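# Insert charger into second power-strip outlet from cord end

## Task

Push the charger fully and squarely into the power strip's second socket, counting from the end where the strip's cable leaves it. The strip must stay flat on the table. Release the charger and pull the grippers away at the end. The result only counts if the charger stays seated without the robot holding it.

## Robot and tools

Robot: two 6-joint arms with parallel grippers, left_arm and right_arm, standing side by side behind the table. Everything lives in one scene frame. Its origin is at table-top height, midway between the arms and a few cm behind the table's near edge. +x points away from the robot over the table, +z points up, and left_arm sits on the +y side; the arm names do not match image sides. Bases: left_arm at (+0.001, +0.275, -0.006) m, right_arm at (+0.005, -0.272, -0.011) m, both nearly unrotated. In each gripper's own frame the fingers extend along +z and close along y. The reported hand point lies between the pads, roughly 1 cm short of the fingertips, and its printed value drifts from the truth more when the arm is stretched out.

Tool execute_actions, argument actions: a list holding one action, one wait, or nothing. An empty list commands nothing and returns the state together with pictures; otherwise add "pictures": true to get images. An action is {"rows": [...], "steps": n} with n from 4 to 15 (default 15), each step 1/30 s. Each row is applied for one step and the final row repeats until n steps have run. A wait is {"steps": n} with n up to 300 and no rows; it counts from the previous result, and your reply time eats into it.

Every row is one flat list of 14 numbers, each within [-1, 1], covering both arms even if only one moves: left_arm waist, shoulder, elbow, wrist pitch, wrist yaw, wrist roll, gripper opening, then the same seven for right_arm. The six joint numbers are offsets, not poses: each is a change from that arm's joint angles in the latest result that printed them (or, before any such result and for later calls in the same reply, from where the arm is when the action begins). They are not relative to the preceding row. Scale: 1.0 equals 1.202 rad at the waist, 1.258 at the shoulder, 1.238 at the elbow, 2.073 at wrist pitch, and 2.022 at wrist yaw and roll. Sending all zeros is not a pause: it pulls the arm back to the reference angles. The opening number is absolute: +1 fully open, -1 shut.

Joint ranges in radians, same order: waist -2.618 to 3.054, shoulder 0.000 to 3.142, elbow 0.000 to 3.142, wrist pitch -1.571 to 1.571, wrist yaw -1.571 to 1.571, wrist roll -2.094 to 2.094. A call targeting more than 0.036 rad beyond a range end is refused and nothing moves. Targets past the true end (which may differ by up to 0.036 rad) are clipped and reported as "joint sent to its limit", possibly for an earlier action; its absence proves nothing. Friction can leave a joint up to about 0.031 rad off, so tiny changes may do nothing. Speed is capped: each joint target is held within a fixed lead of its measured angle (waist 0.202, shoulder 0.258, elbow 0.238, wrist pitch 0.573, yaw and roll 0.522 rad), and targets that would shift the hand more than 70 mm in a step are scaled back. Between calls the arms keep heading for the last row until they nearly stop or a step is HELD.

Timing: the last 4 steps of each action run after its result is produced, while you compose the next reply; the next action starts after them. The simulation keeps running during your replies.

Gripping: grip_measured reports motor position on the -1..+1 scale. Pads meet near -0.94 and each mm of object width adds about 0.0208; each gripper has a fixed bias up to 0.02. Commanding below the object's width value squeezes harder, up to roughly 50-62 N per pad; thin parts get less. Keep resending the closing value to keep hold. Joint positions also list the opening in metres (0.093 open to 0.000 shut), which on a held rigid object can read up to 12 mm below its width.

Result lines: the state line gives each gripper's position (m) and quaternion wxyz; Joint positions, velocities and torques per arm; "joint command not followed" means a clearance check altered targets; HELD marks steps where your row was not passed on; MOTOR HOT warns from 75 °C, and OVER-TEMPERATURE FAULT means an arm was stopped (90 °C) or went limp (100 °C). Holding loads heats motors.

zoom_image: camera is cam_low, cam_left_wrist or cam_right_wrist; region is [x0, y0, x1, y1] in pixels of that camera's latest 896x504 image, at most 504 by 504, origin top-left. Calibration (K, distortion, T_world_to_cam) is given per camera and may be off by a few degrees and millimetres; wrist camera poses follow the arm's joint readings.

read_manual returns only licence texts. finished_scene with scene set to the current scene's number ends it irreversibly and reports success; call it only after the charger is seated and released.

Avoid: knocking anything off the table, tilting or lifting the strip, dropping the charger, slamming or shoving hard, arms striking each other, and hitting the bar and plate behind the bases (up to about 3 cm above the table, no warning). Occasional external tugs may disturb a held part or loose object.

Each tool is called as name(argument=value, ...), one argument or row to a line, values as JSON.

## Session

execute_actions(
  actions=[],
)

Scene clock: 0.00 s of 4500.00 s.
left_arm: end_effector_position=(+0.5145, +0.3219, +0.1055) grip_measured=+0.989 end_effector_quat_wxyz=(+0.637, -0.238, +0.724, +0.112) | right_arm: end_effector_position=(+0.4784, -0.1785, +0.2943) grip_measured=+1.000 end_effector_quat_wxyz=(+0.612, +0.358, +0.620, +0.335)
Joint positions: left_arm=[-0.107  2.071  0.913  0.931 -0.565 -0.256  0.093] | right_arm=[0.296 1.5   1.005 0.457 0.285 1.081 0.093]
Joint velocities: left_arm=[-0.017 -0.007 -0.002 -0.022  0.007  0.037 -0.   ] | right_arm=[-0.007  0.002  0.007  0.051 -0.022  0.081  0.   ]
Joint torques (N m, as the arm reports them, + toward a larger angle): no reading
Motor temperatures (°C, as the motors report them): left_arm=[30 34 33 31 30 33] | right_arm=[29 33 32 33 31 32]
camera_calibration (this result's frames):
cam_left_wrist: T_world_to_cam=[[0.483549, -0.863249, 0.144853, 0.00863506], [-0.437571, -0.381718, -0.81414, 0.47346], [0.758098, 0.330293, -0.562312, -0.351612], [0, 0, 0, 1]] pos_world=[0.469553, 0.304317, 0.186496]
cam_right_wrist: T_world_to_cam=[[-0.024556, -0.512263, -0.858478, 0.172584], [-0.416509, 0.785897, -0.45704, 0.512373], [0.9088, 0.346341, -0.232661, -0.22467], [0, 0, 0, 1]] pos_world=[0.421826, -0.236451, 0.330063]

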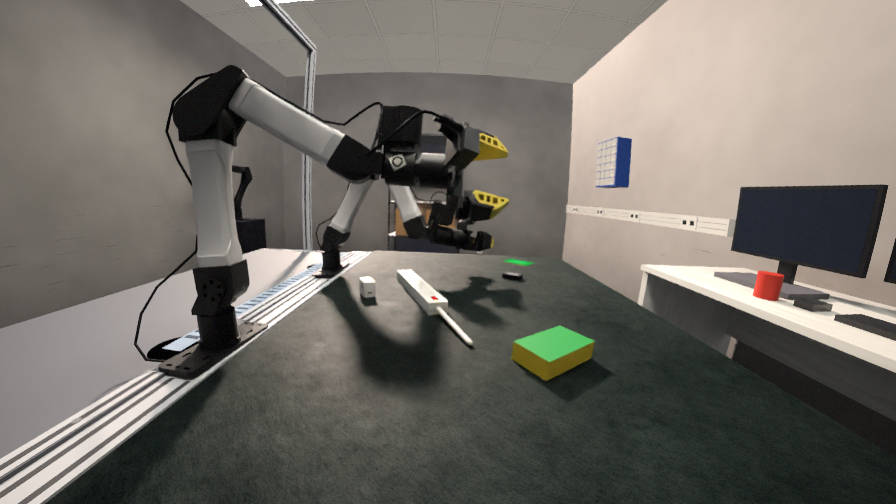

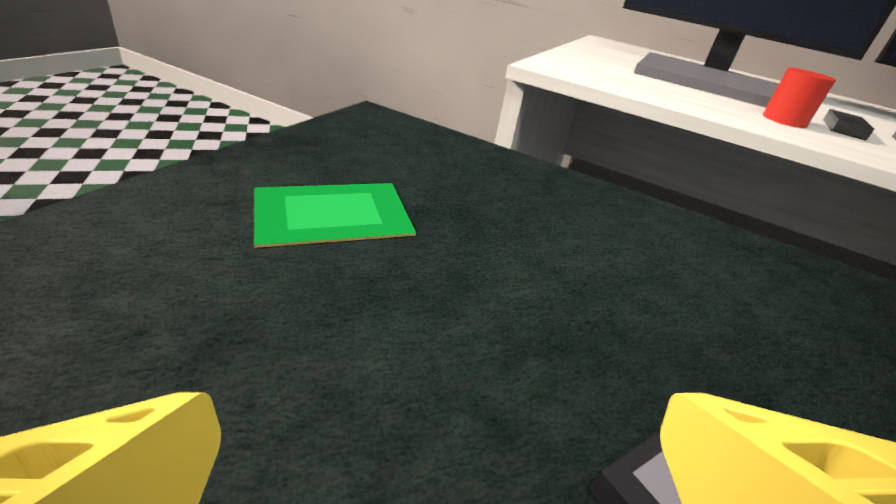

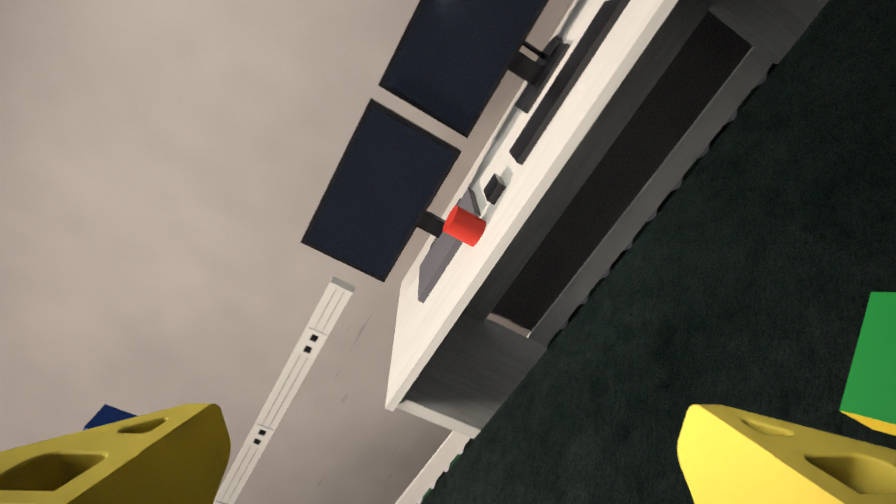

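zoom_image(
  camera="cam_low",
  region=[340, 255, 490, 355],
)

zoom_image(
  camera="cam_low",
  region=[345, 265, 395, 310],
)

Region (340, 255, 490, 355) of cam_low's 896x504 image, scaled by 3.360, with more detail than that image has.

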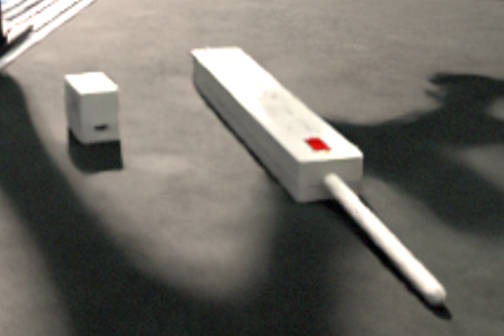

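Region (345, 265, 395, 310) of cam_low's 896x504 image, scaled by 10.080, with more detail than that image has; it fills the top 454 rows of this view, and the rest is white.

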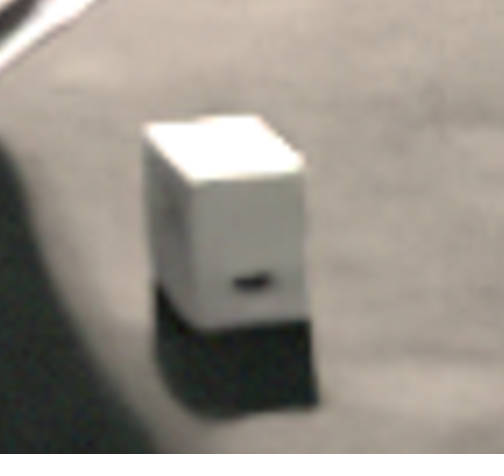

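execute_actions(
  actions=[
    {"rows": [[-0.003,-0.01,0.014,-0.012,0.005,0.008,0.9,0.003,0.002,0.001,-0.008,-0.01,-0.03,1],[-0.01,-0.026,0.04,-0.037,0.014,0.025,0.8,0.008,0.006,0.003,-0.025,-0.031,-0.08,1],[-0.018,-0.048,0.072,-0.068,0.025,0.047,0.7,0.014,0.01,0.005,-0.045,-0.056,-0.14,1],[-0.027,-0.074,0.112,-0.105,0.039,0.072,0.7,0.022,0.016,0.007,-0.07,-0.087,-0.2,1],[-0.038,-0.103,0.155,-0.148,0.055,0.102,0.7,0.031,0.023,0.011,-0.099,-0.123,-0.26,1],[-0.051,-0.131,0.199,-0.198,0.074,0.135,0.7,0.041,0.03,0.014,-0.132,-0.164,-0.32,1],[-0.064,-0.16,0.242,-0.247,0.092,0.169,0.7,0.051,0.038,0.018,-0.165,-0.205,-0.385,1],[-0.077,-0.186,0.282,-0.297,0.11,0.203,0.7,0.061,0.046,0.021,-0.198,-0.246,-0.45,1],[-0.09,-0.208,0.314,-0.346,0.129,0.237,0.7,0.072,0.053,0.025,-0.231,-0.287,-0.515,1],[-0.102,-0.225,0.339,-0.396,0.147,0.271,0.7,0.082,0.061,0.028,-0.264,-0.328,-0.58,1],[-0.115,-0.234,0.354,-0.445,0.166,0.305,0.7,0.092,0.068,0.032,-0.297,-0.369,-0.645,1],[-0.128,-0.239,0.361,-0.494,0.184,0.338,0.7,0.102,0.076,0.035,-0.33,-0.41,-0.71,1],[-0.139,-0.239,0.361,-0.538,0.2,0.368,0.7,0.111,0.083,0.038,-0.359,-0.445,-0.775,1],[-0.15,-0.239,0.361,-0.581,0.216,0.398,0.7,0.12,0.089,0.041,-0.388,-0.481,-0.84,1],[-0.16,-0.239,0.361,-0.618,0.23,0.423,0.7,0.128,0.095,0.044,-0.413,-0.512,-0.9,1]], "steps": 15},
  ],
)

Scene clock: 11.20 s of 4500.00 s.
left_arm: end_effector_position=(+0.5530, +0.2532, +0.2242) grip_measured=+0.702 end_effector_quat_wxyz=(+0.631, -0.048, +0.764, +0.126) | right_arm: end_effector_position=(+0.4472, -0.0822, +0.2046) grip_measured=+1.000 end_effector_quat_wxyz=(+0.513, -0.046, +0.829, +0.219)
Joint positions: left_arm=[-0.182  1.881  1.229  0.431 -0.412  0.05   0.079] | right_arm=[ 0.373  1.542  1.025  0.138 -0.126  0.346  0.093]
Joint velocities: left_arm=[-0.466 -0.999  1.429 -2.777  1.048  1.839 -0.   ] | right_arm=[ 0.359  0.271  0.076 -1.487 -1.839 -2.44   0.   ]
Joint torques (N m, as the arm reports them, + toward a larger angle): left_arm=[ -1.79 -13.84  10.64   2.65   0.12  -0.08] | right_arm=[ 0.61 -5.82  8.9   2.36 -0.18 -0.05]
Motor temperatures (°C, as the motors report them): left_arm=[30 38 34 33 30 33] | right_arm=[29 35 35 37 31 32]
Steps of this call (steps 1 to 90: nothing new was sent; then 7.83 s passed at rest; steps 91 to 101: the first 11 steps of this action). Readings (joint positions):
91: left_arm=[-0.107 2.071 0.913 0.929 -0.565 -0.255] | right_arm=[0.296 1.500 1.005 0.457 0.284 1.073]
92: left_arm=[-0.107 2.069 0.916 0.918 -0.564 -0.249] | right_arm=[0.296 1.500 1.005 0.454 0.276 1.048]
94: left_arm=[-0.110 2.056 0.950 0.846 -0.551 -0.215] | right_arm=[0.299 1.500 1.005 0.427 0.237 0.947]
98: left_arm=[-0.140 1.975 1.093 0.642 -0.490 -0.097] | right_arm=[0.334 1.514 1.015 0.283 0.056 0.609]
101: the state above

execute_actions(
  actions=[
    {"rows": [[-0.103,-0.088,0.106,-0.41,0.16,0.283,0.7,0.069,0.068,0.03,-0.275,-0.328,-0.58,1],[-0.11,-0.088,0.106,-0.445,0.166,0.295,0.7,0.074,0.076,0.033,-0.292,-0.348,-0.625,1],[-0.117,-0.088,0.105,-0.48,0.172,0.307,0.7,0.08,0.087,0.036,-0.309,-0.368,-0.67,1],[-0.124,-0.087,0.104,-0.515,0.178,0.319,0.7,0.086,0.1,0.039,-0.326,-0.388,-0.715,1],[-0.131,-0.086,0.102,-0.55,0.184,0.331,0.7,0.092,0.115,0.042,-0.343,-0.408,-0.76,1],[-0.138,-0.084,0.1,-0.585,0.19,0.343,0.7,0.097,0.132,0.046,-0.359,-0.427,-0.8,1],[-0.145,-0.082,0.098,-0.62,0.196,0.354,0.7,0.102,0.15,0.05,-0.374,-0.445,-0.835,1],[-0.151,-0.079,0.095,-0.652,0.201,0.364,0.7,0.107,0.169,0.053,-0.387,-0.46,-0.865,1],[-0.157,-0.076,0.092,-0.68,0.205,0.373,0.7,0.112,0.188,0.056,-0.398,-0.472,-0.888,1],[-0.162,-0.073,0.089,-0.704,0.208,0.38,0.7,0.116,0.206,0.059,-0.407,-0.482,-0.904,1],[-0.166,-0.07,0.086,-0.723,0.211,0.385,0.7,0.119,0.223,0.062,-0.413,-0.489,-0.914,1],[-0.169,-0.067,0.084,-0.737,0.213,0.388,0.7,0.122,0.238,0.064,-0.417,-0.493,-0.92,1],[-0.172,-0.064,0.081,-0.746,0.214,0.39,0.7,0.124,0.251,0.066,-0.42,-0.495,-0.92,1],[-0.174,-0.061,0.079,-0.751,0.214,0.391,0.7,0.125,0.261,0.068,-0.421,-0.495,-0.92,1],[-0.175,-0.059,0.078,-0.752,0.214,0.391,0.7,0.126,0.269,0.069,-0.421,-0.495,-0.92,1]], "steps": 15},
  ],
)

execute_actions(
  actions=[
    {"steps": 12},
  ],
  pictures=true,
)

Scene clock: 12.23 s of 4500.00 s.
left_arm: end_effector_position=(+0.3780, +0.1456, +0.1081) grip_measured=+0.702 end_effector_quat_wxyz=(+0.174, +0.508, +0.842, +0.058) | right_arm: end_effector_position=(+0.2479, +0.0160, +0.0864) grip_measured=+1.000 end_effector_quat_wxyz=(-0.292, +0.722, -0.506, -0.371)
Joint positions: left_arm=[-0.364  1.768  1.367 -0.831 -0.03   0.749  0.079] | right_arm=[ 0.503  1.764  1.084 -0.602 -1.004 -1.29   0.093]
Joint velocities: left_arm=[-0.227  0.042  0.007 -1.663  0.33   0.52   0.   ] | right_arm=[ 0.159  0.75   0.051 -0.652 -0.711 -1.37   0.   ]
Joint torques (N m, as the arm reports them, + toward a larger angle): left_arm=[-0.12 -7.43  5.2   1.15  0.11  0.05] | right_arm=[ 0.43 -6.73  7.69  0.82 -0.79 -0.04]
Motor temperatures (°C, as the motors report them): left_arm=[30 38 34 33 30 33] | right_arm=[29 35 35 37 31 32]
Steps of this call (steps 1 to 4: the last 4 steps of your previous action; steps 5 to 20: the robot went on to your last target; steps 21 to 31: the first 11 steps of this action). Readings (joint positions):
21: left_arm=[-0.306 1.765 1.367 -0.344 -0.112 0.587] | right_arm=[0.452 1.613 1.040 -0.383 -0.741 -0.727]
22: left_arm=[-0.306 1.765 1.367 -0.362 -0.108 0.595] | right_arm=[0.452 1.614 1.044 -0.395 -0.755 -0.759]
24: left_arm=[-0.308 1.765 1.367 -0.431 -0.095 0.621] | right_arm=[0.456 1.623 1.055 -0.429 -0.798 -0.857]
28: left_arm=[-0.335 1.765 1.367 -0.651 -0.060 0.694] | right_arm=[0.482 1.688 1.077 -0.525 -0.919 -1.118]
31: the state above

Scene clock: 12.63 s of 4500.00 s.
left_arm: end_effector_position=(+0.3046, +0.1575, +0.0775) grip_measured=+0.702 end_effector_quat_wxyz=(+0.017, +0.560, +0.829, +0.006) | right_arm: end_effector_position=(+0.2226, +0.0180, +0.0663) grip_measured=+1.000 end_effector_quat_wxyz=(-0.269, +0.730, -0.457, -0.431)
Joint positions: left_arm=[-0.385  1.796  1.342 -1.109  0.009  0.826  0.079] | right_arm=[ 0.519  1.873  1.095 -0.713 -1.11  -1.493  0.093]
Joint velocities: left_arm=[-0.007 -0.007 -0.007 -0.066  0.007  0.051 -0.001] | right_arm=[-0.002  0.012  0.027  0.051 -0.037 -0.095  0.   ]
Joint torques (N m, as the arm reports them, + toward a larger angle): left_arm=[-0.63 -7.74  5.75  0.38  0.23 -0.02] | right_arm=[ 0.53 -7.69  6.98  0.31 -0.88 -0.08]
Motor temperatures (°C, as the motors report them): left_arm=[30 38 34 33 30 33] | right_arm=[29 35 35 37 31 32]
Kept back: nothing.
Steps of this call (steps 1 to 4: the last 4 steps of your previous action; steps 5 to 12: the robot went on to your last target). Readings (joint positions):
1: left_arm=[-0.371 1.770 1.364 -0.882 -0.021 0.764] | right_arm=[0.508 1.789 1.085 -0.624 -1.027 -1.333]
2: left_arm=[-0.377 1.773 1.360 -0.928 -0.014 0.777] | right_arm=[0.512 1.813 1.086 -0.643 -1.045 -1.368]
4: left_arm=[-0.383 1.781 1.351 -1.003 -0.003 0.797] | right_arm=[0.517 1.850 1.087 -0.673 -1.070 -1.419]
8: left_arm=[-0.385 1.795 1.342 -1.084 0.006 0.818] | right_arm=[0.519 1.873 1.088 -0.704 -1.096 -1.471]
12: the state above
camera_calibration (this result's frames):
cam_left_wrist: T_world_to_cam=[[-0.926666, -0.375134, -0.0237514, 0.337942], [-0.351721, 0.843071, 0.406846, -0.0176366], [-0.132598, 0.385364, -0.913188, 0.135918], [0, 0, 0, 1]] pos_world=[0.324978, 0.0892641, 0.139321]
cam_right_wrist: T_world_to_cam=[[0.897588, 0.440667, -0.0122203, -0.207288], [0.34969, -0.72861, -0.588936, 0.0126199], [-0.268428, 0.524348, -0.808088, 0.183736], [0, 0, 0, 1]] pos_world=[0.230966, 0.00419859, 0.153374]

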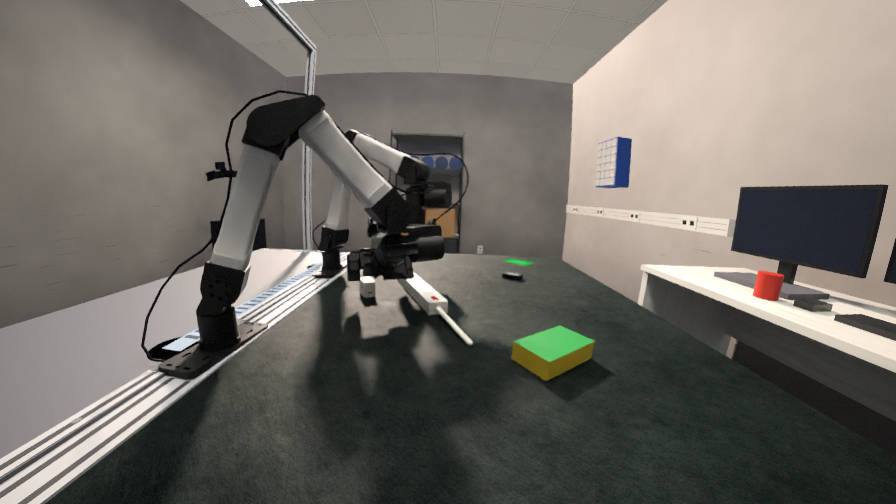

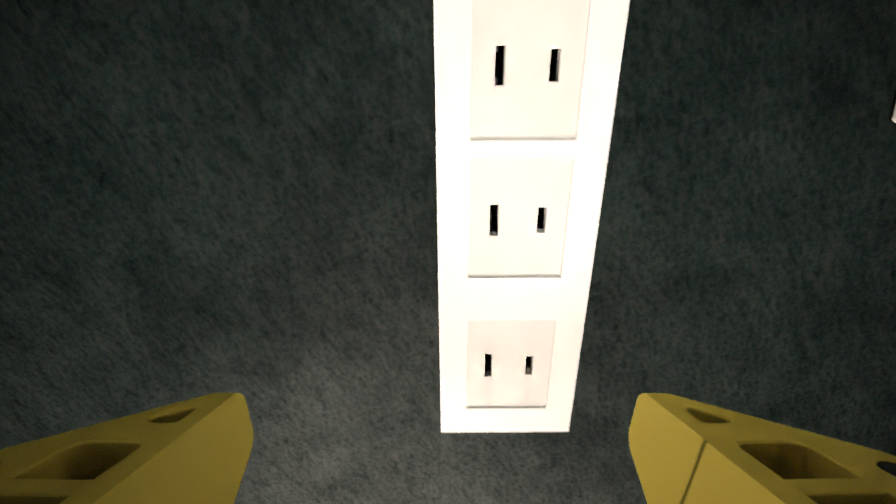

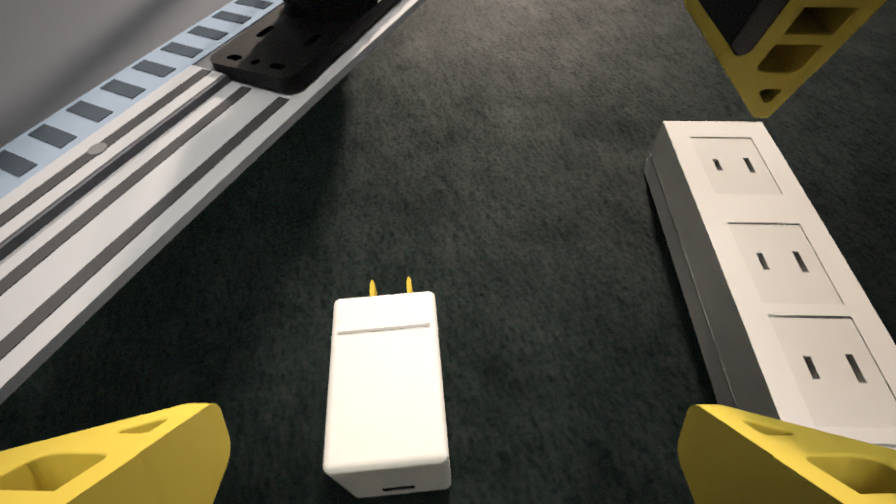

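execute_actions(
  actions=[
    {"rows": [[0,-0.005,-0.014,0.006,0,-0.002,0.7,0.008,0.006,-0.008,0.015,-0.002,0.005,1],[0,-0.01,-0.026,0.012,0,-0.004,0.7,0.016,0.011,-0.015,0.03,-0.004,0.01,1],[0,-0.015,-0.038,0.018,0,-0.006,0.7,0.025,0.016,-0.021,0.045,-0.005,0.014,1],[0,-0.02,-0.051,0.024,0,-0.008,0.7,0.034,0.022,-0.027,0.058,-0.005,0.018,1],[0,-0.025,-0.064,0.029,0,-0.008,0.7,0.043,0.028,-0.033,0.07,-0.005,0.021,1],[0,-0.029,-0.077,0.034,0,-0.008,0.7,0.052,0.035,-0.04,0.081,-0.005,0.022,1],[0,-0.033,-0.09,0.038,0,-0.008,0.7,0.06,0.042,-0.047,0.09,-0.005,0.022,1],[0,-0.036,-0.102,0.041,0,-0.008,0.7,0.067,0.049,-0.054,0.097,-0.005,0.022,1],[0,-0.038,-0.113,0.044,0,-0.008,0.7,0.073,0.056,-0.061,0.102,-0.005,0.022,1],[0,-0.039,-0.122,0.046,0,-0.008,0.7,0.078,0.062,-0.067,0.106,-0.005,0.022,1],[0,-0.039,-0.13,0.047,0,-0.008,0.7,0.081,0.067,-0.073,0.108,-0.005,0.022,1],[0,-0.039,-0.136,0.047,0,-0.008,0.7,0.083,0.071,-0.078,0.109,-0.005,0.022,1],[0,-0.039,-0.139,0.047,0,-0.008,0.7,0.085,0.074,-0.081,0.109,-0.005,0.022,1],[0,-0.039,-0.141,0.047,0,-0.008,0.7,0.085,0.076,-0.083,0.109,-0.005,0.022,1]], "steps": 15},
  ],
)

execute_actions(
  actions=[
    {"steps": 7},
  ],
  pictures=true,
)

Scene clock: 16.30 s of 4500.00 s.
left_arm: end_effector_position=(+0.2844, +0.1650, +0.0561) grip_measured=+0.702 end_effector_quat_wxyz=(-0.000, +0.557, +0.830, +0.001) | right_arm: end_effector_position=(+0.2018, +0.0376, +0.0400) grip_measured=+1.000 end_effector_quat_wxyz=(-0.264, +0.746, -0.424, -0.441)
Joint positions: left_arm=[-0.385  1.766  1.22  -1.052  0.011  0.821  0.079] | right_arm=[ 0.604  1.925  1.037 -0.551 -1.12  -1.462  0.093]
Joint velocities: left_arm=[-0.002 -0.032 -0.344  0.11   0.007  0.022 -0.   ] | right_arm=[ 0.208  0.291 -0.291  0.388  0.007  0.007  0.   ]
Joint torques (N m, as the arm reports them, + toward a larger angle): left_arm=[ 0.14 -9.62  5.06  0.51  0.1  -0.14] | right_arm=[ 0.14 -7.28  4.26  0.74 -0.81  0.06]
Motor temperatures (°C, as the motors report them): left_arm=[30 38 34 33 30 33] | right_arm=[29 36 35 36 31 32]
Steps of this call (steps 1 to 30: the robot went on to your last target; steps 31 to 90: nothing new was sent; then 0.30 s passed at rest; steps 91 to 101: the first 11 steps of this action). Readings (joint positions):
91: left_arm=[-0.385 1.796 1.342 -1.122 0.011 0.831] | right_arm=[0.519 1.873 1.096 -0.717 -1.120 -1.505]
92: left_arm=[-0.385 1.796 1.341 -1.118 0.011 0.830] | right_arm=[0.520 1.873 1.096 -0.709 -1.120 -1.500]
94: left_arm=[-0.385 1.792 1.326 -1.100 0.011 0.827] | right_arm=[0.530 1.873 1.091 -0.677 -1.120 -1.488]
98: left_arm=[-0.385 1.775 1.263 -1.068 0.011 0.822] | right_arm=[0.575 1.894 1.065 -0.597 -1.120 -1.469]
101: the state above

Scene clock: 16.53 s of 4500.00 s.
left_arm: end_effector_position=(+0.2777, +0.1677, +0.0483) grip_measured=+0.702 end_effector_quat_wxyz=(-0.009, +0.557, +0.831, -0.001) | right_arm: end_effector_position=(+0.1924, +0.0358, +0.0237) grip_measured=+1.000 end_effector_quat_wxyz=(-0.249, +0.744, -0.428, -0.449)
Joint positions: left_arm=[-0.385  1.765  1.187 -1.038  0.011  0.819  0.079] | right_arm=[ 0.617  1.957  1.005 -0.515 -1.12  -1.456  0.093]
Joint velocities: left_arm=[ 0.007 -0.017 -0.007  0.037 -0.007  0.022 -0.001] | right_arm=[-0.002  0.007 -0.012  0.154 -0.051 -0.066  0.   ]
Joint torques (N m, as the arm reports them, + toward a larger angle): left_arm=[ 0.2  -9.74  5.12  0.34  0.1  -0.12] | right_arm=[ 0.46 -7.52  4.29  0.72 -0.82  0.05]
Motor temperatures (°C, as the motors report them): left_arm=[30 38 34 33 30 33] | right_arm=[29 36 35 36 31 32]
Kept back: nothing.
Steps of this call (steps 1 to 4: the last 4 steps of your previous action; steps 5 to 7: the robot went on to your last target). Readings (joint positions):
1: left_arm=[-0.385 1.765 1.209 -1.049 0.011 0.820] | right_arm=[0.610 1.934 1.028 -0.541 -1.120 -1.461]
2: left_arm=[-0.385 1.765 1.200 -1.046 0.011 0.820] | right_arm=[0.614 1.942 1.019 -0.533 -1.120 -1.459]
4: left_arm=[-0.385 1.765 1.189 -1.042 0.011 0.820] | right_arm=[0.617 1.953 1.008 -0.524 -1.120 -1.458]
7: the state above
camera_calibration (this result's frames):
cam_left_wrist: T_world_to_cam=[[-0.924112, -0.381734, 0.0172039, 0.314636], [-0.336033, 0.833265, 0.439034, -0.0280748], [-0.18193, 0.399936, -0.898306, 0.112265], [0, 0, 0, 1]] pos_world=[0.301749, 0.0986019, 0.107761]
cam_right_wrist: T_world_to_cam=[[0.858151, 0.512743, -0.025912, -0.18319], [0.39778, -0.695955, -0.597844, 0.000910933], [-0.324574, 0.502733, -0.801194, 0.143276], [0, 0, 0, 1]] pos_world=[0.203346, 0.0225341, 0.110589]

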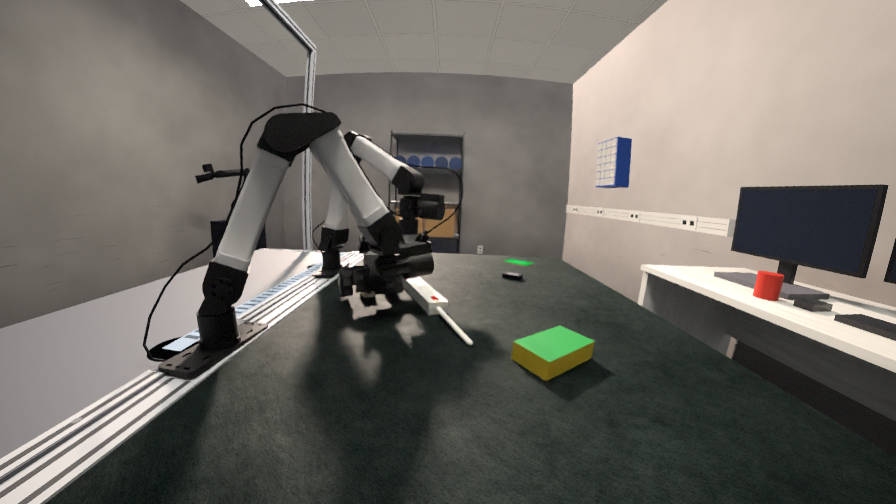

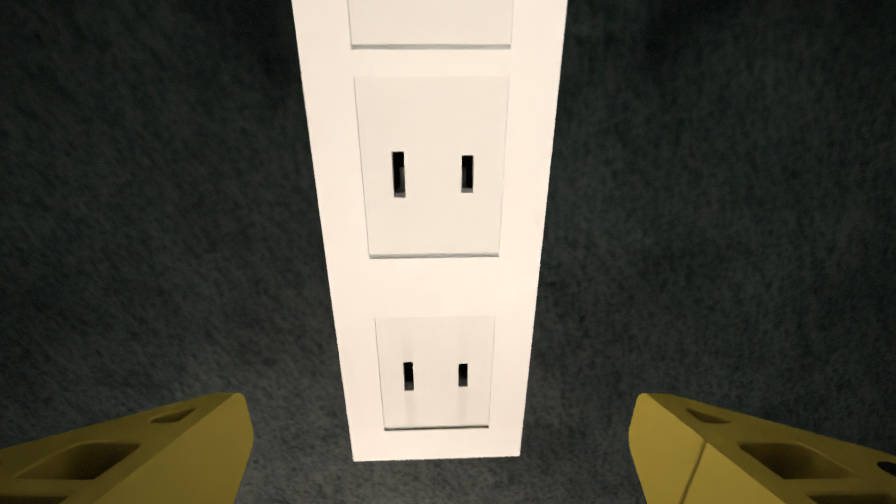

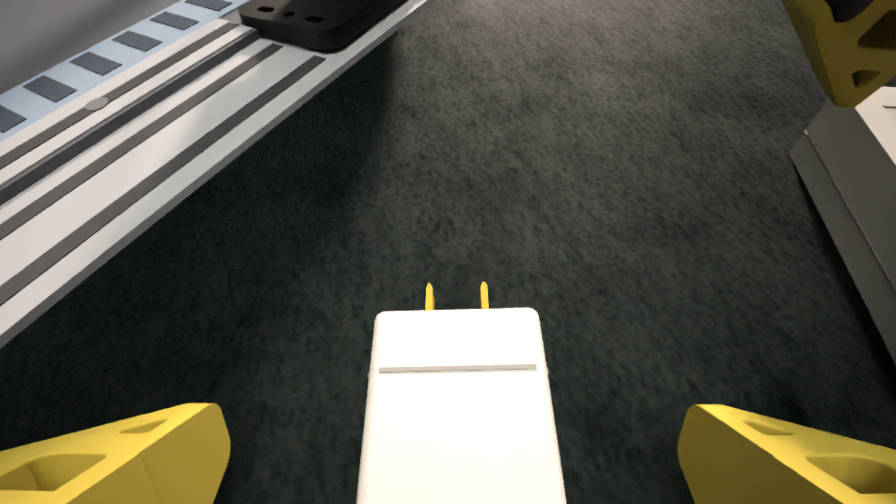

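execute_actions(
  actions=[
    {"rows": [[0,0.008,-0.016,0.015,0,0,0.7,0,0,0,0.006,0,0,0.5],[0,0.014,-0.027,0.028,0,0,0.7,0,0,0,0.006,0,0,0.1],[0,0.019,-0.037,0.04,0,0,0.7,0,0,0,0.006,0,0,-0.15],[0,0.024,-0.046,0.051,0,0,0.7,0,0,0,0.006,0,0,-0.35],[0,0.029,-0.055,0.06,0,0,0.7,0,0,0,0.006,0,0,-0.55],[0,0.033,-0.063,0.067,0,0,0.7,0,0,0,0.006,0,0,-0.75],[0,0.036,-0.069,0.071,0,0,0.6,0,0,0,0.006,0,0,-0.75],[0,0.039,-0.074,0.073,0,0,0.5,0,0,0,0.004,0,0,-0.75],[0,0.04,-0.077,0.073,0,0,0.4,0,-0.012,0.012,-0.004,0,0,-0.75],[0,0.041,-0.079,0.073,0,0,0.3,0,-0.024,0.02,-0.016,0,0,-0.75],[0,0.041,-0.079,0.073,0,0,0.2,0,-0.038,0.028,-0.03,0,0,-0.75],[0,0.041,-0.079,0.073,0,0,0.12,0,-0.052,0.036,-0.044,0,0,-0.75],[0,0.041,-0.079,0.073,0,0,0.0,0,-0.066,0.044,-0.058,0,0,-0.75],[0,0.041,-0.079,0.073,0,0,-0.2,0,-0.078,0.052,-0.07,0,0.01,-0.75],[0,0.041,-0.079,0.073,0,0,-0.35,0,-0.09,0.06,-0.082,0,0.03,-0.75]], "steps": 15},
  ],
)

Scene clock: 17.67 s of 4500.00 s.
left_arm: end_effector_position=(+0.2767, +0.1685, +0.0198) grip_measured=+0.251 end_effector_quat_wxyz=(-0.011, +0.557, +0.831, -0.001) | right_arm: end_effector_position=(+0.1937, +0.0367, +0.0257) grip_measured=-0.476 end_effector_quat_wxyz=(-0.251, +0.745, -0.427, -0.447)
Joint positions: left_arm=[-0.385  1.802  1.11  -0.927  0.011  0.819  0.057] | right_arm=[ 0.617  1.953  1.009 -0.516 -1.118 -1.455  0.022]
Joint velocities: left_arm=[-0.012  0.1   -0.129  0.095  0.022  0.007 -0.102] | right_arm=[ 0.002 -0.12   0.085 -0.388  0.022 -0.022 -0.   ]
Joint torques (N m, as the arm reports them, + toward a larger angle): left_arm=[ 0.13 -7.58  5.24  0.42  0.12 -0.04] | right_arm=[  0.12 -11.19   7.2    0.52  -0.91  -0.05]
Motor temperatures (°C, as the motors report them): left_arm=[30 38 34 33 30 33] | right_arm=[29 36 35 36 31 32]
Steps of this call (steps 1 to 23: the robot went on to your last target; steps 24 to 34: the first 11 steps of this action). Readings (joint positions):
24: left_arm=[-0.385 1.765 1.187 -1.028 0.011 0.819] | right_arm=[0.617 1.957 1.005 -0.499 -1.120 -1.455]
25: left_arm=[-0.385 1.765 1.185 -1.023 0.011 0.819] | right_arm=[0.617 1.957 1.005 -0.499 -1.120 -1.455]
27: left_arm=[-0.385 1.766 1.171 -1.000 0.011 0.819] | right_arm=[0.617 1.957 1.005 -0.499 -1.120 -1.455]
31: left_arm=[-0.385 1.786 1.131 -0.947 0.011 0.819] | right_arm=[0.617 1.957 1.005 -0.499 -1.120 -1.455]
34: the state above

execute_actions(
  actions=[
    {"rows": [[0,0.008,-0.012,0.016,0,0,-0.35,-0.004,-0.088,0.08,-0.1,0.006,0.08,-0.75],[0,0.006,-0.01,0.015,0,0,-0.35,-0.01,-0.088,0.108,-0.12,0.018,0.14,-0.75],[0,0.004,-0.008,0.014,0,0,-0.35,-0.017,-0.087,0.138,-0.141,0.034,0.205,-0.75],[0,0.002,-0.008,0.013,0,0,-0.35,-0.025,-0.085,0.168,-0.162,0.054,0.27,-0.75],[-0.004,0,-0.01,0.013,0.003,-0.003,-0.35,-0.034,-0.083,0.198,-0.183,0.077,0.335,-0.75],[-0.01,-0.004,-0.014,0.012,0.007,-0.008,-0.35,-0.043,-0.08,0.228,-0.203,0.101,0.4,-0.75],[-0.018,-0.009,-0.019,0.012,0.011,-0.014,-0.35,-0.052,-0.077,0.258,-0.223,0.126,0.465,-0.75],[-0.027,-0.014,-0.024,0.012,0.015,-0.02,-0.35,-0.061,-0.074,0.288,-0.242,0.151,0.53,-0.75],[-0.037,-0.018,-0.029,0.011,0.018,-0.027,-0.35,-0.07,-0.071,0.317,-0.26,0.176,0.595,-0.75],[-0.048,-0.023,-0.034,0.011,0.021,-0.034,-0.35,-0.078,-0.068,0.345,-0.277,0.2,0.66,-0.75],[-0.059,-0.027,-0.039,0.011,0.023,-0.041,-0.35,-0.086,-0.065,0.371,-0.292,0.222,0.725,-0.75],[-0.07,-0.032,-0.044,0.01,0.025,-0.048,-0.35,-0.093,-0.062,0.395,-0.305,0.241,0.79,-0.75],[-0.082,-0.036,-0.049,0.01,0.026,-0.055,-0.35,-0.099,-0.059,0.417,-0.316,0.257,0.855,-0.75],[-0.094,-0.041,-0.054,0.01,0.027,-0.062,-0.35,-0.105,-0.056,0.437,-0.325,0.271,0.92,-0.75],[-0.106,-0.045,-0.06,0.01,0.027,-0.069,-0.35,-0.11,-0.054,0.453,-0.332,0.283,0.985,-0.75]], "steps": 15},
  ],
)

Scene clock: 19.20 s of 4500.00 s.
left_arm: end_effector_position=(+0.2720, +0.1602, +0.0177) grip_measured=-0.246 end_effector_quat_wxyz=(-0.009, +0.554, +0.833, -0.001) | right_arm: end_effector_position=(+0.2625, +0.0262, +0.1104) grip_measured=-0.476 end_effector_quat_wxyz=(+0.075, -0.498, +0.771, +0.389)
Joint positions: left_arm=[-0.416  1.797  1.096 -0.913  0.013  0.782  0.033] | right_arm=[ 0.549  1.85   1.401 -0.959 -0.849 -0.559  0.022]
Joint velocities: left_arm=[-0.344 -0.159 -0.168  0.037  0.007 -0.3   -0.001] | right_arm=[-0.344  0.002  1.009 -0.96   1.253  2.835  0.001]
Joint torques (N m, as the arm reports them, + toward a larger angle): left_arm=[-1.2  -9.88  4.37  0.29  0.45 -0.02] | right_arm=[-0.97 -7.3   7.22  0.54 -0.72 -0.07]
Motor temperatures (°C, as the motors report them): left_arm=[30 38 34 33 30 33] | right_arm=[29 36 36 36 31 32]
Steps of this call (steps 1 to 4: the last 4 steps of your previous action; steps 5 to 30: the robot went on to your last target; steps 31 to 35: nothing new was sent; steps 36 to 46: the first 11 steps of this action). Readings (joint positions):
36: left_arm=[-0.385 1.806 1.106 -0.915 0.011 0.819] | right_arm=[0.617 1.850 1.075 -0.676 -1.112 -1.387]
37: left_arm=[-0.385 1.806 1.106 -0.915 0.011 0.819] | right_arm=[0.617 1.850 1.085 -0.693 -1.106 -1.351]
39: left_arm=[-0.385 1.806 1.106 -0.915 0.011 0.819] | right_arm=[0.616 1.850 1.134 -0.745 -1.078 -1.227]
43: left_arm=[-0.390 1.806 1.106 -0.915 0.011 0.811] | right_arm=[0.587 1.850 1.288 -0.863 -0.967 -0.855]
46: the state above

execute_actions(
  actions=[
    {"rows": [[-0.088,-0.044,-0.053,0.003,0.026,-0.056,-0.35,-0.053,0.028,0.137,-0.118,0.152,0.6,-0.75],[-0.099,-0.048,-0.058,0.003,0.026,-0.062,-0.35,-0.053,0.028,0.137,-0.118,0.154,0.66,-0.75],[-0.111,-0.053,-0.064,0.003,0.026,-0.068,-0.35,-0.053,0.028,0.137,-0.118,0.154,0.72,-0.75],[-0.123,-0.058,-0.07,0.002,0.026,-0.074,-0.35,-0.053,0.028,0.137,-0.118,0.154,0.78,-0.75],[-0.135,-0.062,-0.075,0.002,0.026,-0.08,-0.35,-0.053,0.028,0.137,-0.118,0.154,0.84,-0.75],[-0.146,-0.066,-0.08,0.002,0.026,-0.085,-0.35,-0.053,0.028,0.137,-0.118,0.154,0.9,-0.75],[-0.154,-0.069,-0.084,0.002,0.026,-0.089,-0.35,-0.053,0.028,0.137,-0.118,0.154,0.95,-0.75],[-0.159,-0.071,-0.087,0.002,0.026,-0.091,-0.35,-0.053,0.028,0.137,-0.118,0.154,1,-0.75],[-0.162,-0.072,-0.088,0.002,0.026,-0.092,-0.35,-0.053,0.028,0.137,-0.118,0.154,1,-0.75],[-0.162,-0.072,-0.088,0.002,0.022,-0.092,-0.35,-0.053,0.028,0.137,-0.118,0.154,1,-0.75],[-0.162,-0.072,-0.088,0.002,0.016,-0.092,-0.35,-0.053,0.028,0.137,-0.118,0.154,1,-0.75],[-0.162,-0.072,-0.088,0.002,0.01,-0.092,0,-0.053,0.028,0.137,-0.118,0.154,1,-0.75],[-0.162,-0.072,-0.088,0.002,0.006,-0.092,0.35,-0.053,0.028,0.137,-0.118,0.154,1,-0.75],[-0.162,-0.072,-0.088,0.002,0.004,-0.092,0.7,-0.053,0.028,0.137,-0.118,0.154,1,-0.75],[-0.162,-0.072,-0.088,0.002,0.004,-0.092,0.7,-0.053,0.028,0.137,-0.118,0.154,1,-0.75]], "steps": 15},
  ],
)

Scene clock: 20.37 s of 4500.00 s.
left_arm: end_effector_position=(+0.2249, +0.1211, +0.0179) grip_measured=-0.246 end_effector_quat_wxyz=(-0.015, +0.562, +0.827, -0.010) | right_arm: end_effector_position=(+0.2911, -0.0255, +0.1105) grip_measured=-0.476 end_effector_quat_wxyz=(-0.169, +0.366, +0.897, +0.182)
Joint positions: left_arm=[-0.602  1.723  1.011 -0.912  0.037  0.616  0.033] | right_arm=[ 0.495  1.872  1.558 -1.189 -0.545  1.254  0.022]
Joint velocities: left_arm=[-0.066 -0.027 -0.007  0.037  0.051 -0.051 -0.   ] | right_arm=[ 0.007 -0.012  0.012 -0.022  0.022  1.399 -0.001]
Joint torques (N m, as the arm reports them, + toward a larger angle): left_arm=[ 0.02 -8.3   4.59  0.26  0.21 -0.04] | right_arm=[-0.57 -7.93  7.67  0.38 -0.4   0.01]
Motor temperatures (°C, as the motors report them): left_arm=[30 39 34 33 30 33] | right_arm=[29 37 36 36 31 32]
Steps of this call (steps 1 to 4: the last 4 steps of your previous action; steps 5 to 24: the robot went on to your last target; steps 25 to 35: the first 11 steps of this action). Readings (joint positions):
25: left_arm=[-0.508 1.764 1.058 -0.915 0.037 0.690] | right_arm=[0.495 1.872 1.558 -1.188 -0.553 0.541]
26: left_arm=[-0.510 1.763 1.056 -0.914 0.036 0.686] | right_arm=[0.495 1.872 1.558 -1.188 -0.551 0.580]
28: left_arm=[-0.524 1.754 1.046 -0.912 0.035 0.670] | right_arm=[0.495 1.872 1.558 -1.188 -0.549 0.706]
32: left_arm=[-0.579 1.730 1.019 -0.912 0.036 0.632] | right_arm=[0.495 1.872 1.558 -1.188 -0.546 1.059]
35: the state above

execute_actions(
  actions=[
    {"rows": [[0,-0.012,0.012,-0.015,0,0,0.7,-0.006,0,-0.004,0.004,0.004,0.125,-0.75],[0,-0.022,0.026,-0.03,0,0,0.7,-0.01,0,-0.012,0.009,0.004,0.145,-0.75],[0,-0.033,0.04,-0.046,0,0,0.7,-0.013,0,-0.02,0.015,0.004,0.163,-0.75],[0,-0.044,0.054,-0.062,0,0,0.7,-0.015,0,-0.028,0.021,0.004,0.178,-0.75],[0.005,-0.055,0.068,-0.078,0,0,0.7,-0.017,0,-0.037,0.027,0.004,0.19,-0.75],[0.02,-0.066,0.082,-0.093,0,0,0.7,-0.018,0,-0.046,0.032,0.004,0.199,-0.75],[0.045,-0.076,0.096,-0.107,0,0,0.7,-0.018,0,-0.055,0.037,0.004,0.204,-0.75],[0.075,-0.086,0.109,-0.12,0,0,0.7,-0.018,0,-0.063,0.041,0.004,0.206,-0.75],[0.11,-0.094,0.121,-0.132,0,0,0.7,-0.018,0,-0.071,0.044,0.004,0.206,-0.75],[0.15,-0.101,0.131,-0.142,0,0,0.7,-0.018,0,-0.078,0.046,0.004,0.206,-0.75],[0.19,-0.107,0.139,-0.15,0,0,0.7,-0.018,0,-0.084,0.047,0.004,0.206,-0.75],[0.23,-0.111,0.145,-0.156,0,0,0.7,-0.018,0,-0.088,0.047,0.004,0.206,-0.75],[0.265,-0.114,0.148,-0.159,0,0,0.7,-0.018,0,-0.091,0.047,0.004,0.206,-0.75],[0.29,-0.116,0.15,-0.16,0,0,0.7,-0.018,0,-0.093,0.047,0.004,0.206,-0.75],[0.305,-0.116,0.15,-0.16,0,0,0.7,-0.018,0,-0.093,0.047,0.004,0.206,-0.75]], "steps": 15},
  ],
)

execute_actions(
  actions=[
    {"steps": 10},
  ],
  pictures=true,
)

Scene clock: 21.97 s of 4500.00 s.
left_arm: end_effector_position=(+0.2408, +0.1498, +0.0766) grip_measured=+0.698 end_effector_quat_wxyz=(+0.002, +0.506, +0.863, -0.013) | right_arm: end_effector_position=(+0.2865, -0.0291, +0.0911) grip_measured=-0.476 end_effector_quat_wxyz=(-0.203, +0.529, +0.812, +0.140)
Joint positions: left_arm=[-0.475  1.618  1.142 -1.118  0.042  0.609  0.079] | right_arm=[ 0.495  1.872  1.482 -1.128 -0.543  1.63   0.022]
Joint velocities: left_arm=[ 1.331 -0.354  0.457 -0.535  0.051 -0.007 -0.   ] | right_arm=[-0.002 -0.002 -0.261  0.11  -0.007  0.256 -0.001]
Joint torques (N m, as the arm reports them, + toward a larger angle): left_arm=[ 1.47 -7.54  8.54  0.09  0.03  0.06] | right_arm=[-1.47 -8.86  5.66  0.63 -0.43  0.03]
Motor temperatures (°C, as the motors report them): left_arm=[30 39 34 32 30 33] | right_arm=[29 37 36 36 31 32]
Steps of this call (steps 1 to 4: the last 4 steps of your previous action; steps 5 to 30: the robot went on to your last target; steps 31 to 37: nothing new was sent; steps 38 to 48: the first 11 steps of this action). Readings (joint positions):
38: left_arm=[-0.603 1.722 1.011 -0.914 0.033 0.605] | right_arm=[0.495 1.872 1.558 -1.189 -0.544 1.463]
39: left_arm=[-0.603 1.721 1.011 -0.921 0.033 0.606] | right_arm=[0.495 1.872 1.558 -1.188 -0.544 1.476]
41: left_arm=[-0.603 1.714 1.022 -0.957 0.033 0.607] | right_arm=[0.495 1.872 1.553 -1.179 -0.544 1.516]
45: left_arm=[-0.580 1.664 1.088 -1.053 0.037 0.608] | right_arm=[0.495 1.872 1.514 -1.147 -0.543 1.596]
48: the state above

Scene clock: 22.30 s of 4500.00 s.
left_arm: end_effector_position=(+0.2496, +0.2154, +0.0942) grip_measured=+0.698 end_effector_quat_wxyz=(-0.014, +0.397, +0.917, -0.016) | right_arm: end_effector_position=(+0.2847, -0.0305, +0.0846) grip_measured=-0.476 end_effector_quat_wxyz=(-0.206, +0.542, +0.804, +0.135)
Joint positions: left_arm=[-0.233  1.587  1.178 -1.224  0.035  0.609  0.079] | right_arm=[ 0.495  1.872  1.456 -1.108 -0.542  1.661  0.022]
Joint velocities: left_arm=[-0.012 -0.012 -0.007 -0.198  0.022 -0.007  0.   ] | right_arm=[-0.007 -0.007  0.012  0.037 -0.037  0.022  0.001]
Joint torques (N m, as the arm reports them, + toward a larger angle): left_arm=[-0.06 -7.59  9.17  0.2   0.15  0.02] | right_arm=[-1.46 -8.83  5.46  0.62 -0.42  0.04]
Motor temperatures (°C, as the motors report them): left_arm=[30 39 34 32 30 33] | right_arm=[29 37 36 36 31 32]
Kept back: nothing.
Steps of this call (steps 1 to 4: the last 4 steps of your previous action; steps 5 to 10: the robot went on to your last target). Readings (joint positions):
1: left_arm=[-0.425 1.607 1.156 -1.135 0.042 0.609] | right_arm=[0.495 1.872 1.473 -1.124 -0.542 1.637]
2: left_arm=[-0.374 1.598 1.166 -1.151 0.042 0.609] | right_arm=[0.495 1.872 1.467 -1.121 -0.542 1.642]
4: left_arm=[-0.284 1.589 1.177 -1.176 0.040 0.609] | right_arm=[0.495 1.872 1.458 -1.117 -0.542 1.650]
8: left_arm=[-0.233 1.587 1.178 -1.213 0.034 0.609] | right_arm=[0.495 1.872 1.456 -1.110 -0.542 1.659]
10: the state above
camera_calibration (this result's frames):
cam_left_wrist: T_world_to_cam=[[-0.727483, -0.684684, 0.0444541, 0.319659], [-0.60218, 0.66819, 0.436922, 0.00472696], [-0.328857, 0.291084, -0.8984, 0.189474], [0, 0, 0, 1]] pos_world=[0.297703, 0.160554, 0.153948]
cam_right_wrist: T_world_to_cam=[[-0.930779, -0.365572, 0.00284661, 0.25318], [-0.215346, 0.554548, 0.803805, 0.0485091], [-0.295427, 0.747551, -0.594886, 0.237087], [0, 0, 0, 1]] pos_world=[0.316143, -0.11158, 0.101328]

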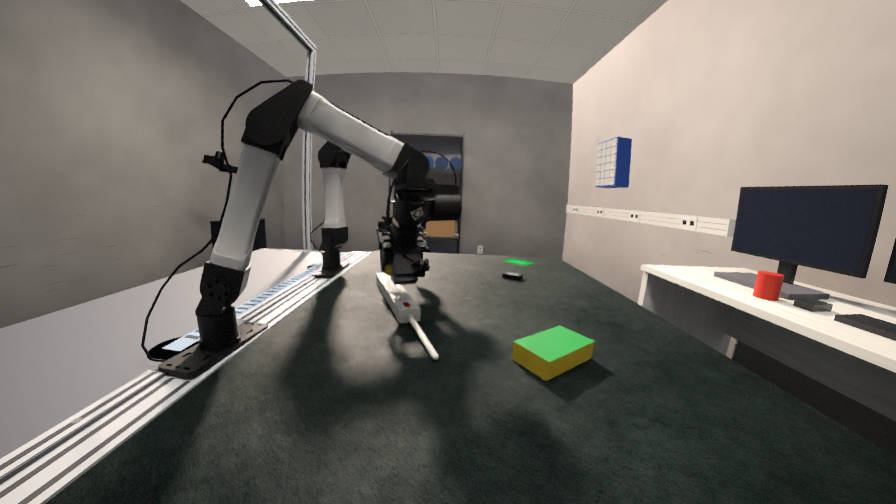

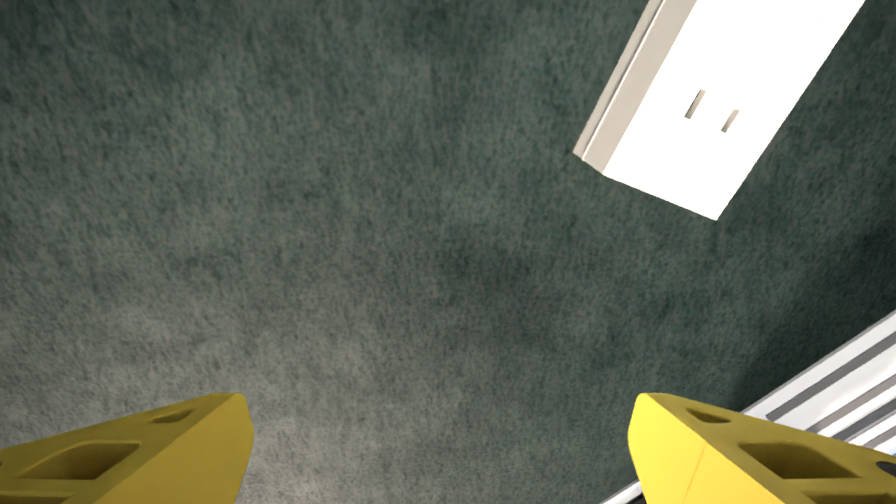

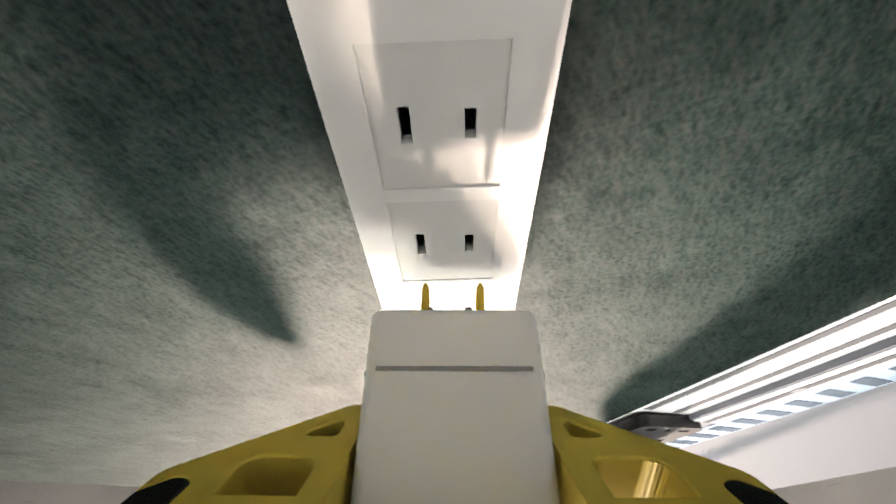

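zoom_image(
  camera="cam_right_wrist",
  region=[390, 200, 516, 326],
)

Region (390, 200, 516, 326) of cam_right_wrist's 896x504 image, scaled by 4.000, with more detail than that image has.

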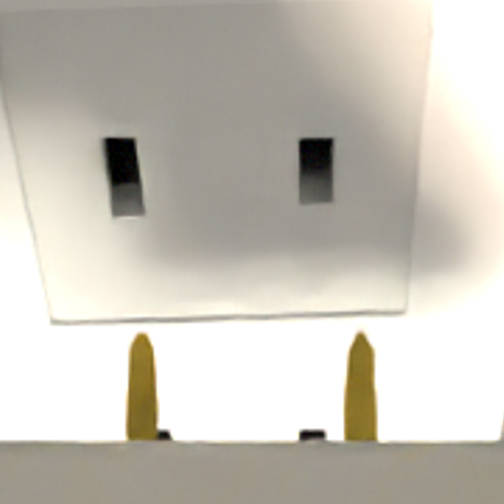

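execute_actions(
  actions=[
    {"rows": [[0,0,0,0,0,0,0.7,0,0.008,-0.0105,0.01,-0.006,-0.01,-0.75],[0,0,0,0,0,0,0.7,0,0.014,-0.0105,0.012,-0.009,-0.018,-0.75],[0,0,0,0,0,0,0.7,0,0.019,-0.0105,0.0142,-0.0114,-0.023,-0.75],[0,0,0,0,0,0,0.7,0,0.024,-0.0105,0.0142,-0.0114,-0.0252,-0.75],[0,0,0,0,0,0,0.7,0,0.028,-0.0105,0.0142,-0.0114,-0.0252,-0.75],[0,0,0,0,0,0,0.7,0,0.032,-0.0105,0.0142,-0.0114,-0.0252,-0.75],[0,0,0,0,0,0,0.7,0,0.035,-0.0105,0.0142,-0.0114,-0.0252,-0.75],[0,0,0,0,0,0,0.7,0,0.038,-0.0105,0.0142,-0.0114,-0.0252,-0.75],[0,0,0,0,0,0,0.7,0,0.04,-0.0105,0.0142,-0.0114,-0.0252,-0.75],[0,0,0,0,0,0,0.7,0,0.0423,-0.0105,0.0142,-0.0114,-0.0252,-0.75]], "steps": 12},
  ],
)

execute_actions(
  actions=[
    {"steps": 12},
  ],
  pictures=true,
)

zoom_image(
  camera="cam_right_wrist",
  region=[390, 200, 516, 326],
)

Scene clock: 25.07 s of 4500.00 s.
left_arm: end_effector_position=(+0.2460, +0.2162, +0.0944) grip_measured=+0.698 end_effector_quat_wxyz=(-0.021, +0.397, +0.917, -0.017) | right_arm: end_effector_position=(+0.2898, -0.0304, +0.0785) grip_measured=-0.476 end_effector_quat_wxyz=(-0.207, +0.532, +0.809, +0.141)
Joint positions: left_arm=[-0.233  1.587  1.178 -1.239  0.035  0.609  0.079] | right_arm=[ 0.486  1.893  1.456 -1.088 -0.55   1.627  0.022]
Joint velocities: left_arm=[-0.007 -0.002 -0.017 -0.007  0.022 -0.037 -0.001] | right_arm=[-0.022  0.164 -0.022 -0.066 -0.051 -0.095 -0.001]
Joint torques (N m, as the arm reports them, + toward a larger angle): left_arm=[ 0.17 -6.44  7.21  0.3   0.12 -0.02] | right_arm=[ 0.77 -7.9   5.48  0.58 -0.61 -0.09]
Motor temperatures (°C, as the motors report them): left_arm=[30 39 34 32 30 33] | right_arm=[29 38 36 35 31 32]
Steps of this call (steps 1 to 30: the robot went on to your last target; steps 31 to 75: nothing new was sent; steps 76 to 83: the first 8 steps of this action). Readings (joint positions):
76: left_arm=[-0.233 1.587 1.178 -1.239 0.035 0.609] | right_arm=[0.486 1.872 1.456 -1.088 -0.543 1.662]
77: left_arm=[-0.233 1.587 1.178 -1.239 0.035 0.609] | right_arm=[0.486 1.872 1.456 -1.088 -0.543 1.656]
79: left_arm=[-0.233 1.587 1.178 -1.239 0.035 0.609] | right_arm=[0.486 1.873 1.456 -1.088 -0.546 1.643]
83: the state above

Scene clock: 25.47 s of 4500.00 s.
left_arm: end_effector_position=(+0.2460, +0.2162, +0.0944) grip_measured=+0.698 end_effector_quat_wxyz=(-0.021, +0.397, +0.917, -0.017) | right_arm: end_effector_position=(+0.2895, -0.0308, +0.0715) grip_measured=-0.476 end_effector_quat_wxyz=(-0.212, +0.530, +0.810, +0.134)
Joint positions: left_arm=[-0.233  1.587  1.178 -1.239  0.035  0.609  0.079] | right_arm=[ 0.486  1.914  1.456 -1.088 -0.552  1.617  0.022]
Joint velocities: left_arm=[-0.002  0.002 -0.012 -0.037 -0.037 -0.007 -0.   ] | right_arm=[-0.002  0.002  0.002 -0.022 -0.007 -0.081  0.   ]
Joint torques (N m, as the arm reports them, + toward a larger angle): left_arm=[ 0.15 -6.44  7.2   0.31  0.12 -0.03] | right_arm=[ 0.81 -8.21  5.39  0.51 -0.61 -0.08]
Motor temperatures (°C, as the motors report them): left_arm=[30 39 34 32 30 33] | right_arm=[29 38 36 35 31 32]
Kept back: nothing.
Steps of this call (steps 1 to 4: the last 4 steps of your previous action; steps 5 to 12: the robot went on to your last target). Readings (joint positions):
1: left_arm=[-0.233 1.587 1.178 -1.239 0.035 0.609] | right_arm=[0.486 1.900 1.456 -1.088 -0.551 1.625]
2: left_arm=[-0.233 1.587 1.178 -1.239 0.035 0.609] | right_arm=[0.486 1.905 1.456 -1.088 -0.551 1.623]
4: left_arm=[-0.233 1.587 1.178 -1.239 0.035 0.609] | right_arm=[0.486 1.913 1.456 -1.088 -0.551 1.621]
8: left_arm=[-0.233 1.587 1.178 -1.239 0.035 0.609] | right_arm=[0.486 1.914 1.456 -1.088 -0.551 1.618]
12: the state above
camera_calibration (this result's frames):
cam_left_wrist: T_world_to_cam=[[-0.72666, -0.684939, 0.0531308, 0.316583], [-0.595669, 0.666702, 0.44798, -0.0003511], [-0.342262, 0.293881, -0.892463, 0.19033], [0, 0, 0, 1]] pos_world=[0.294981, 0.16114, 0.153199]
cam_right_wrist: T_world_to_cam=[[-0.919795, -0.392378, 0.0041034, 0.253517], [-0.227581, 0.541946, 0.809013, 0.0630162], [-0.319663, 0.743192, -0.587777, 0.237222], [0, 0, 0, 1]] pos_world=[0.323356, -0.110978, 0.0874124]

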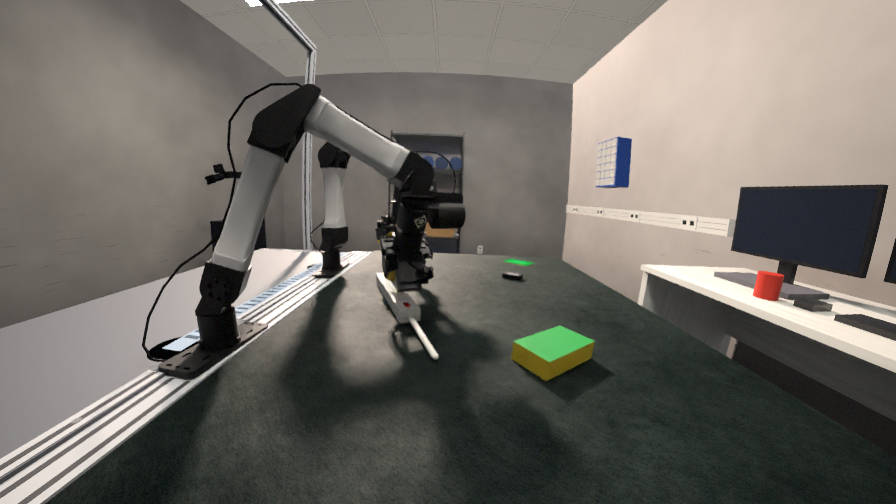

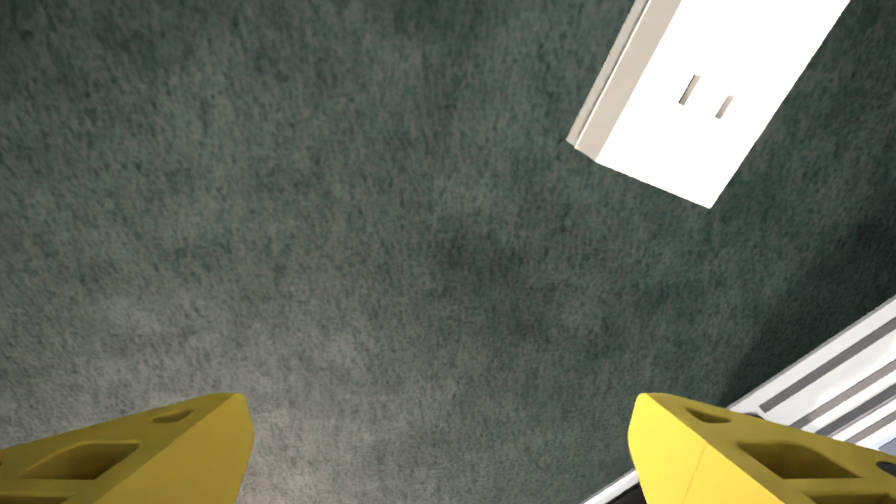

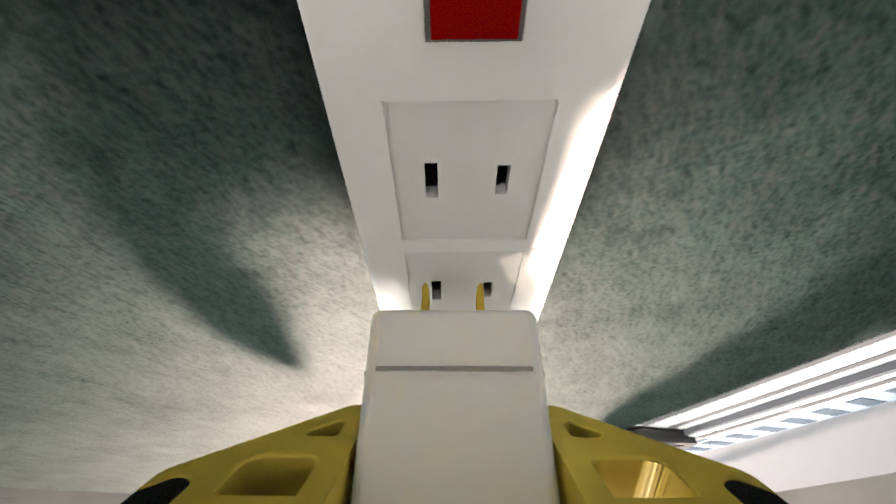

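Region (390, 200, 516, 326) of cam_right_wrist's 896x504 image, scaled by 4.000, with more detail than that image has.

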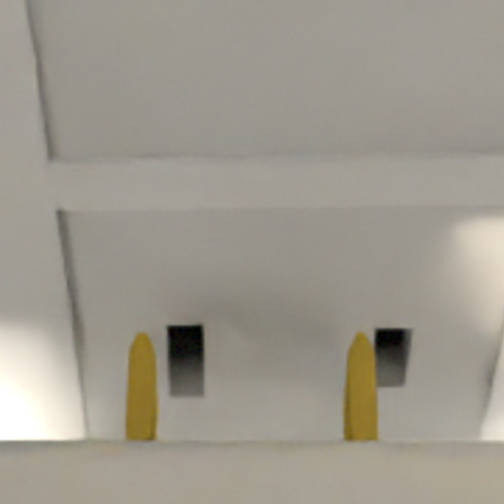

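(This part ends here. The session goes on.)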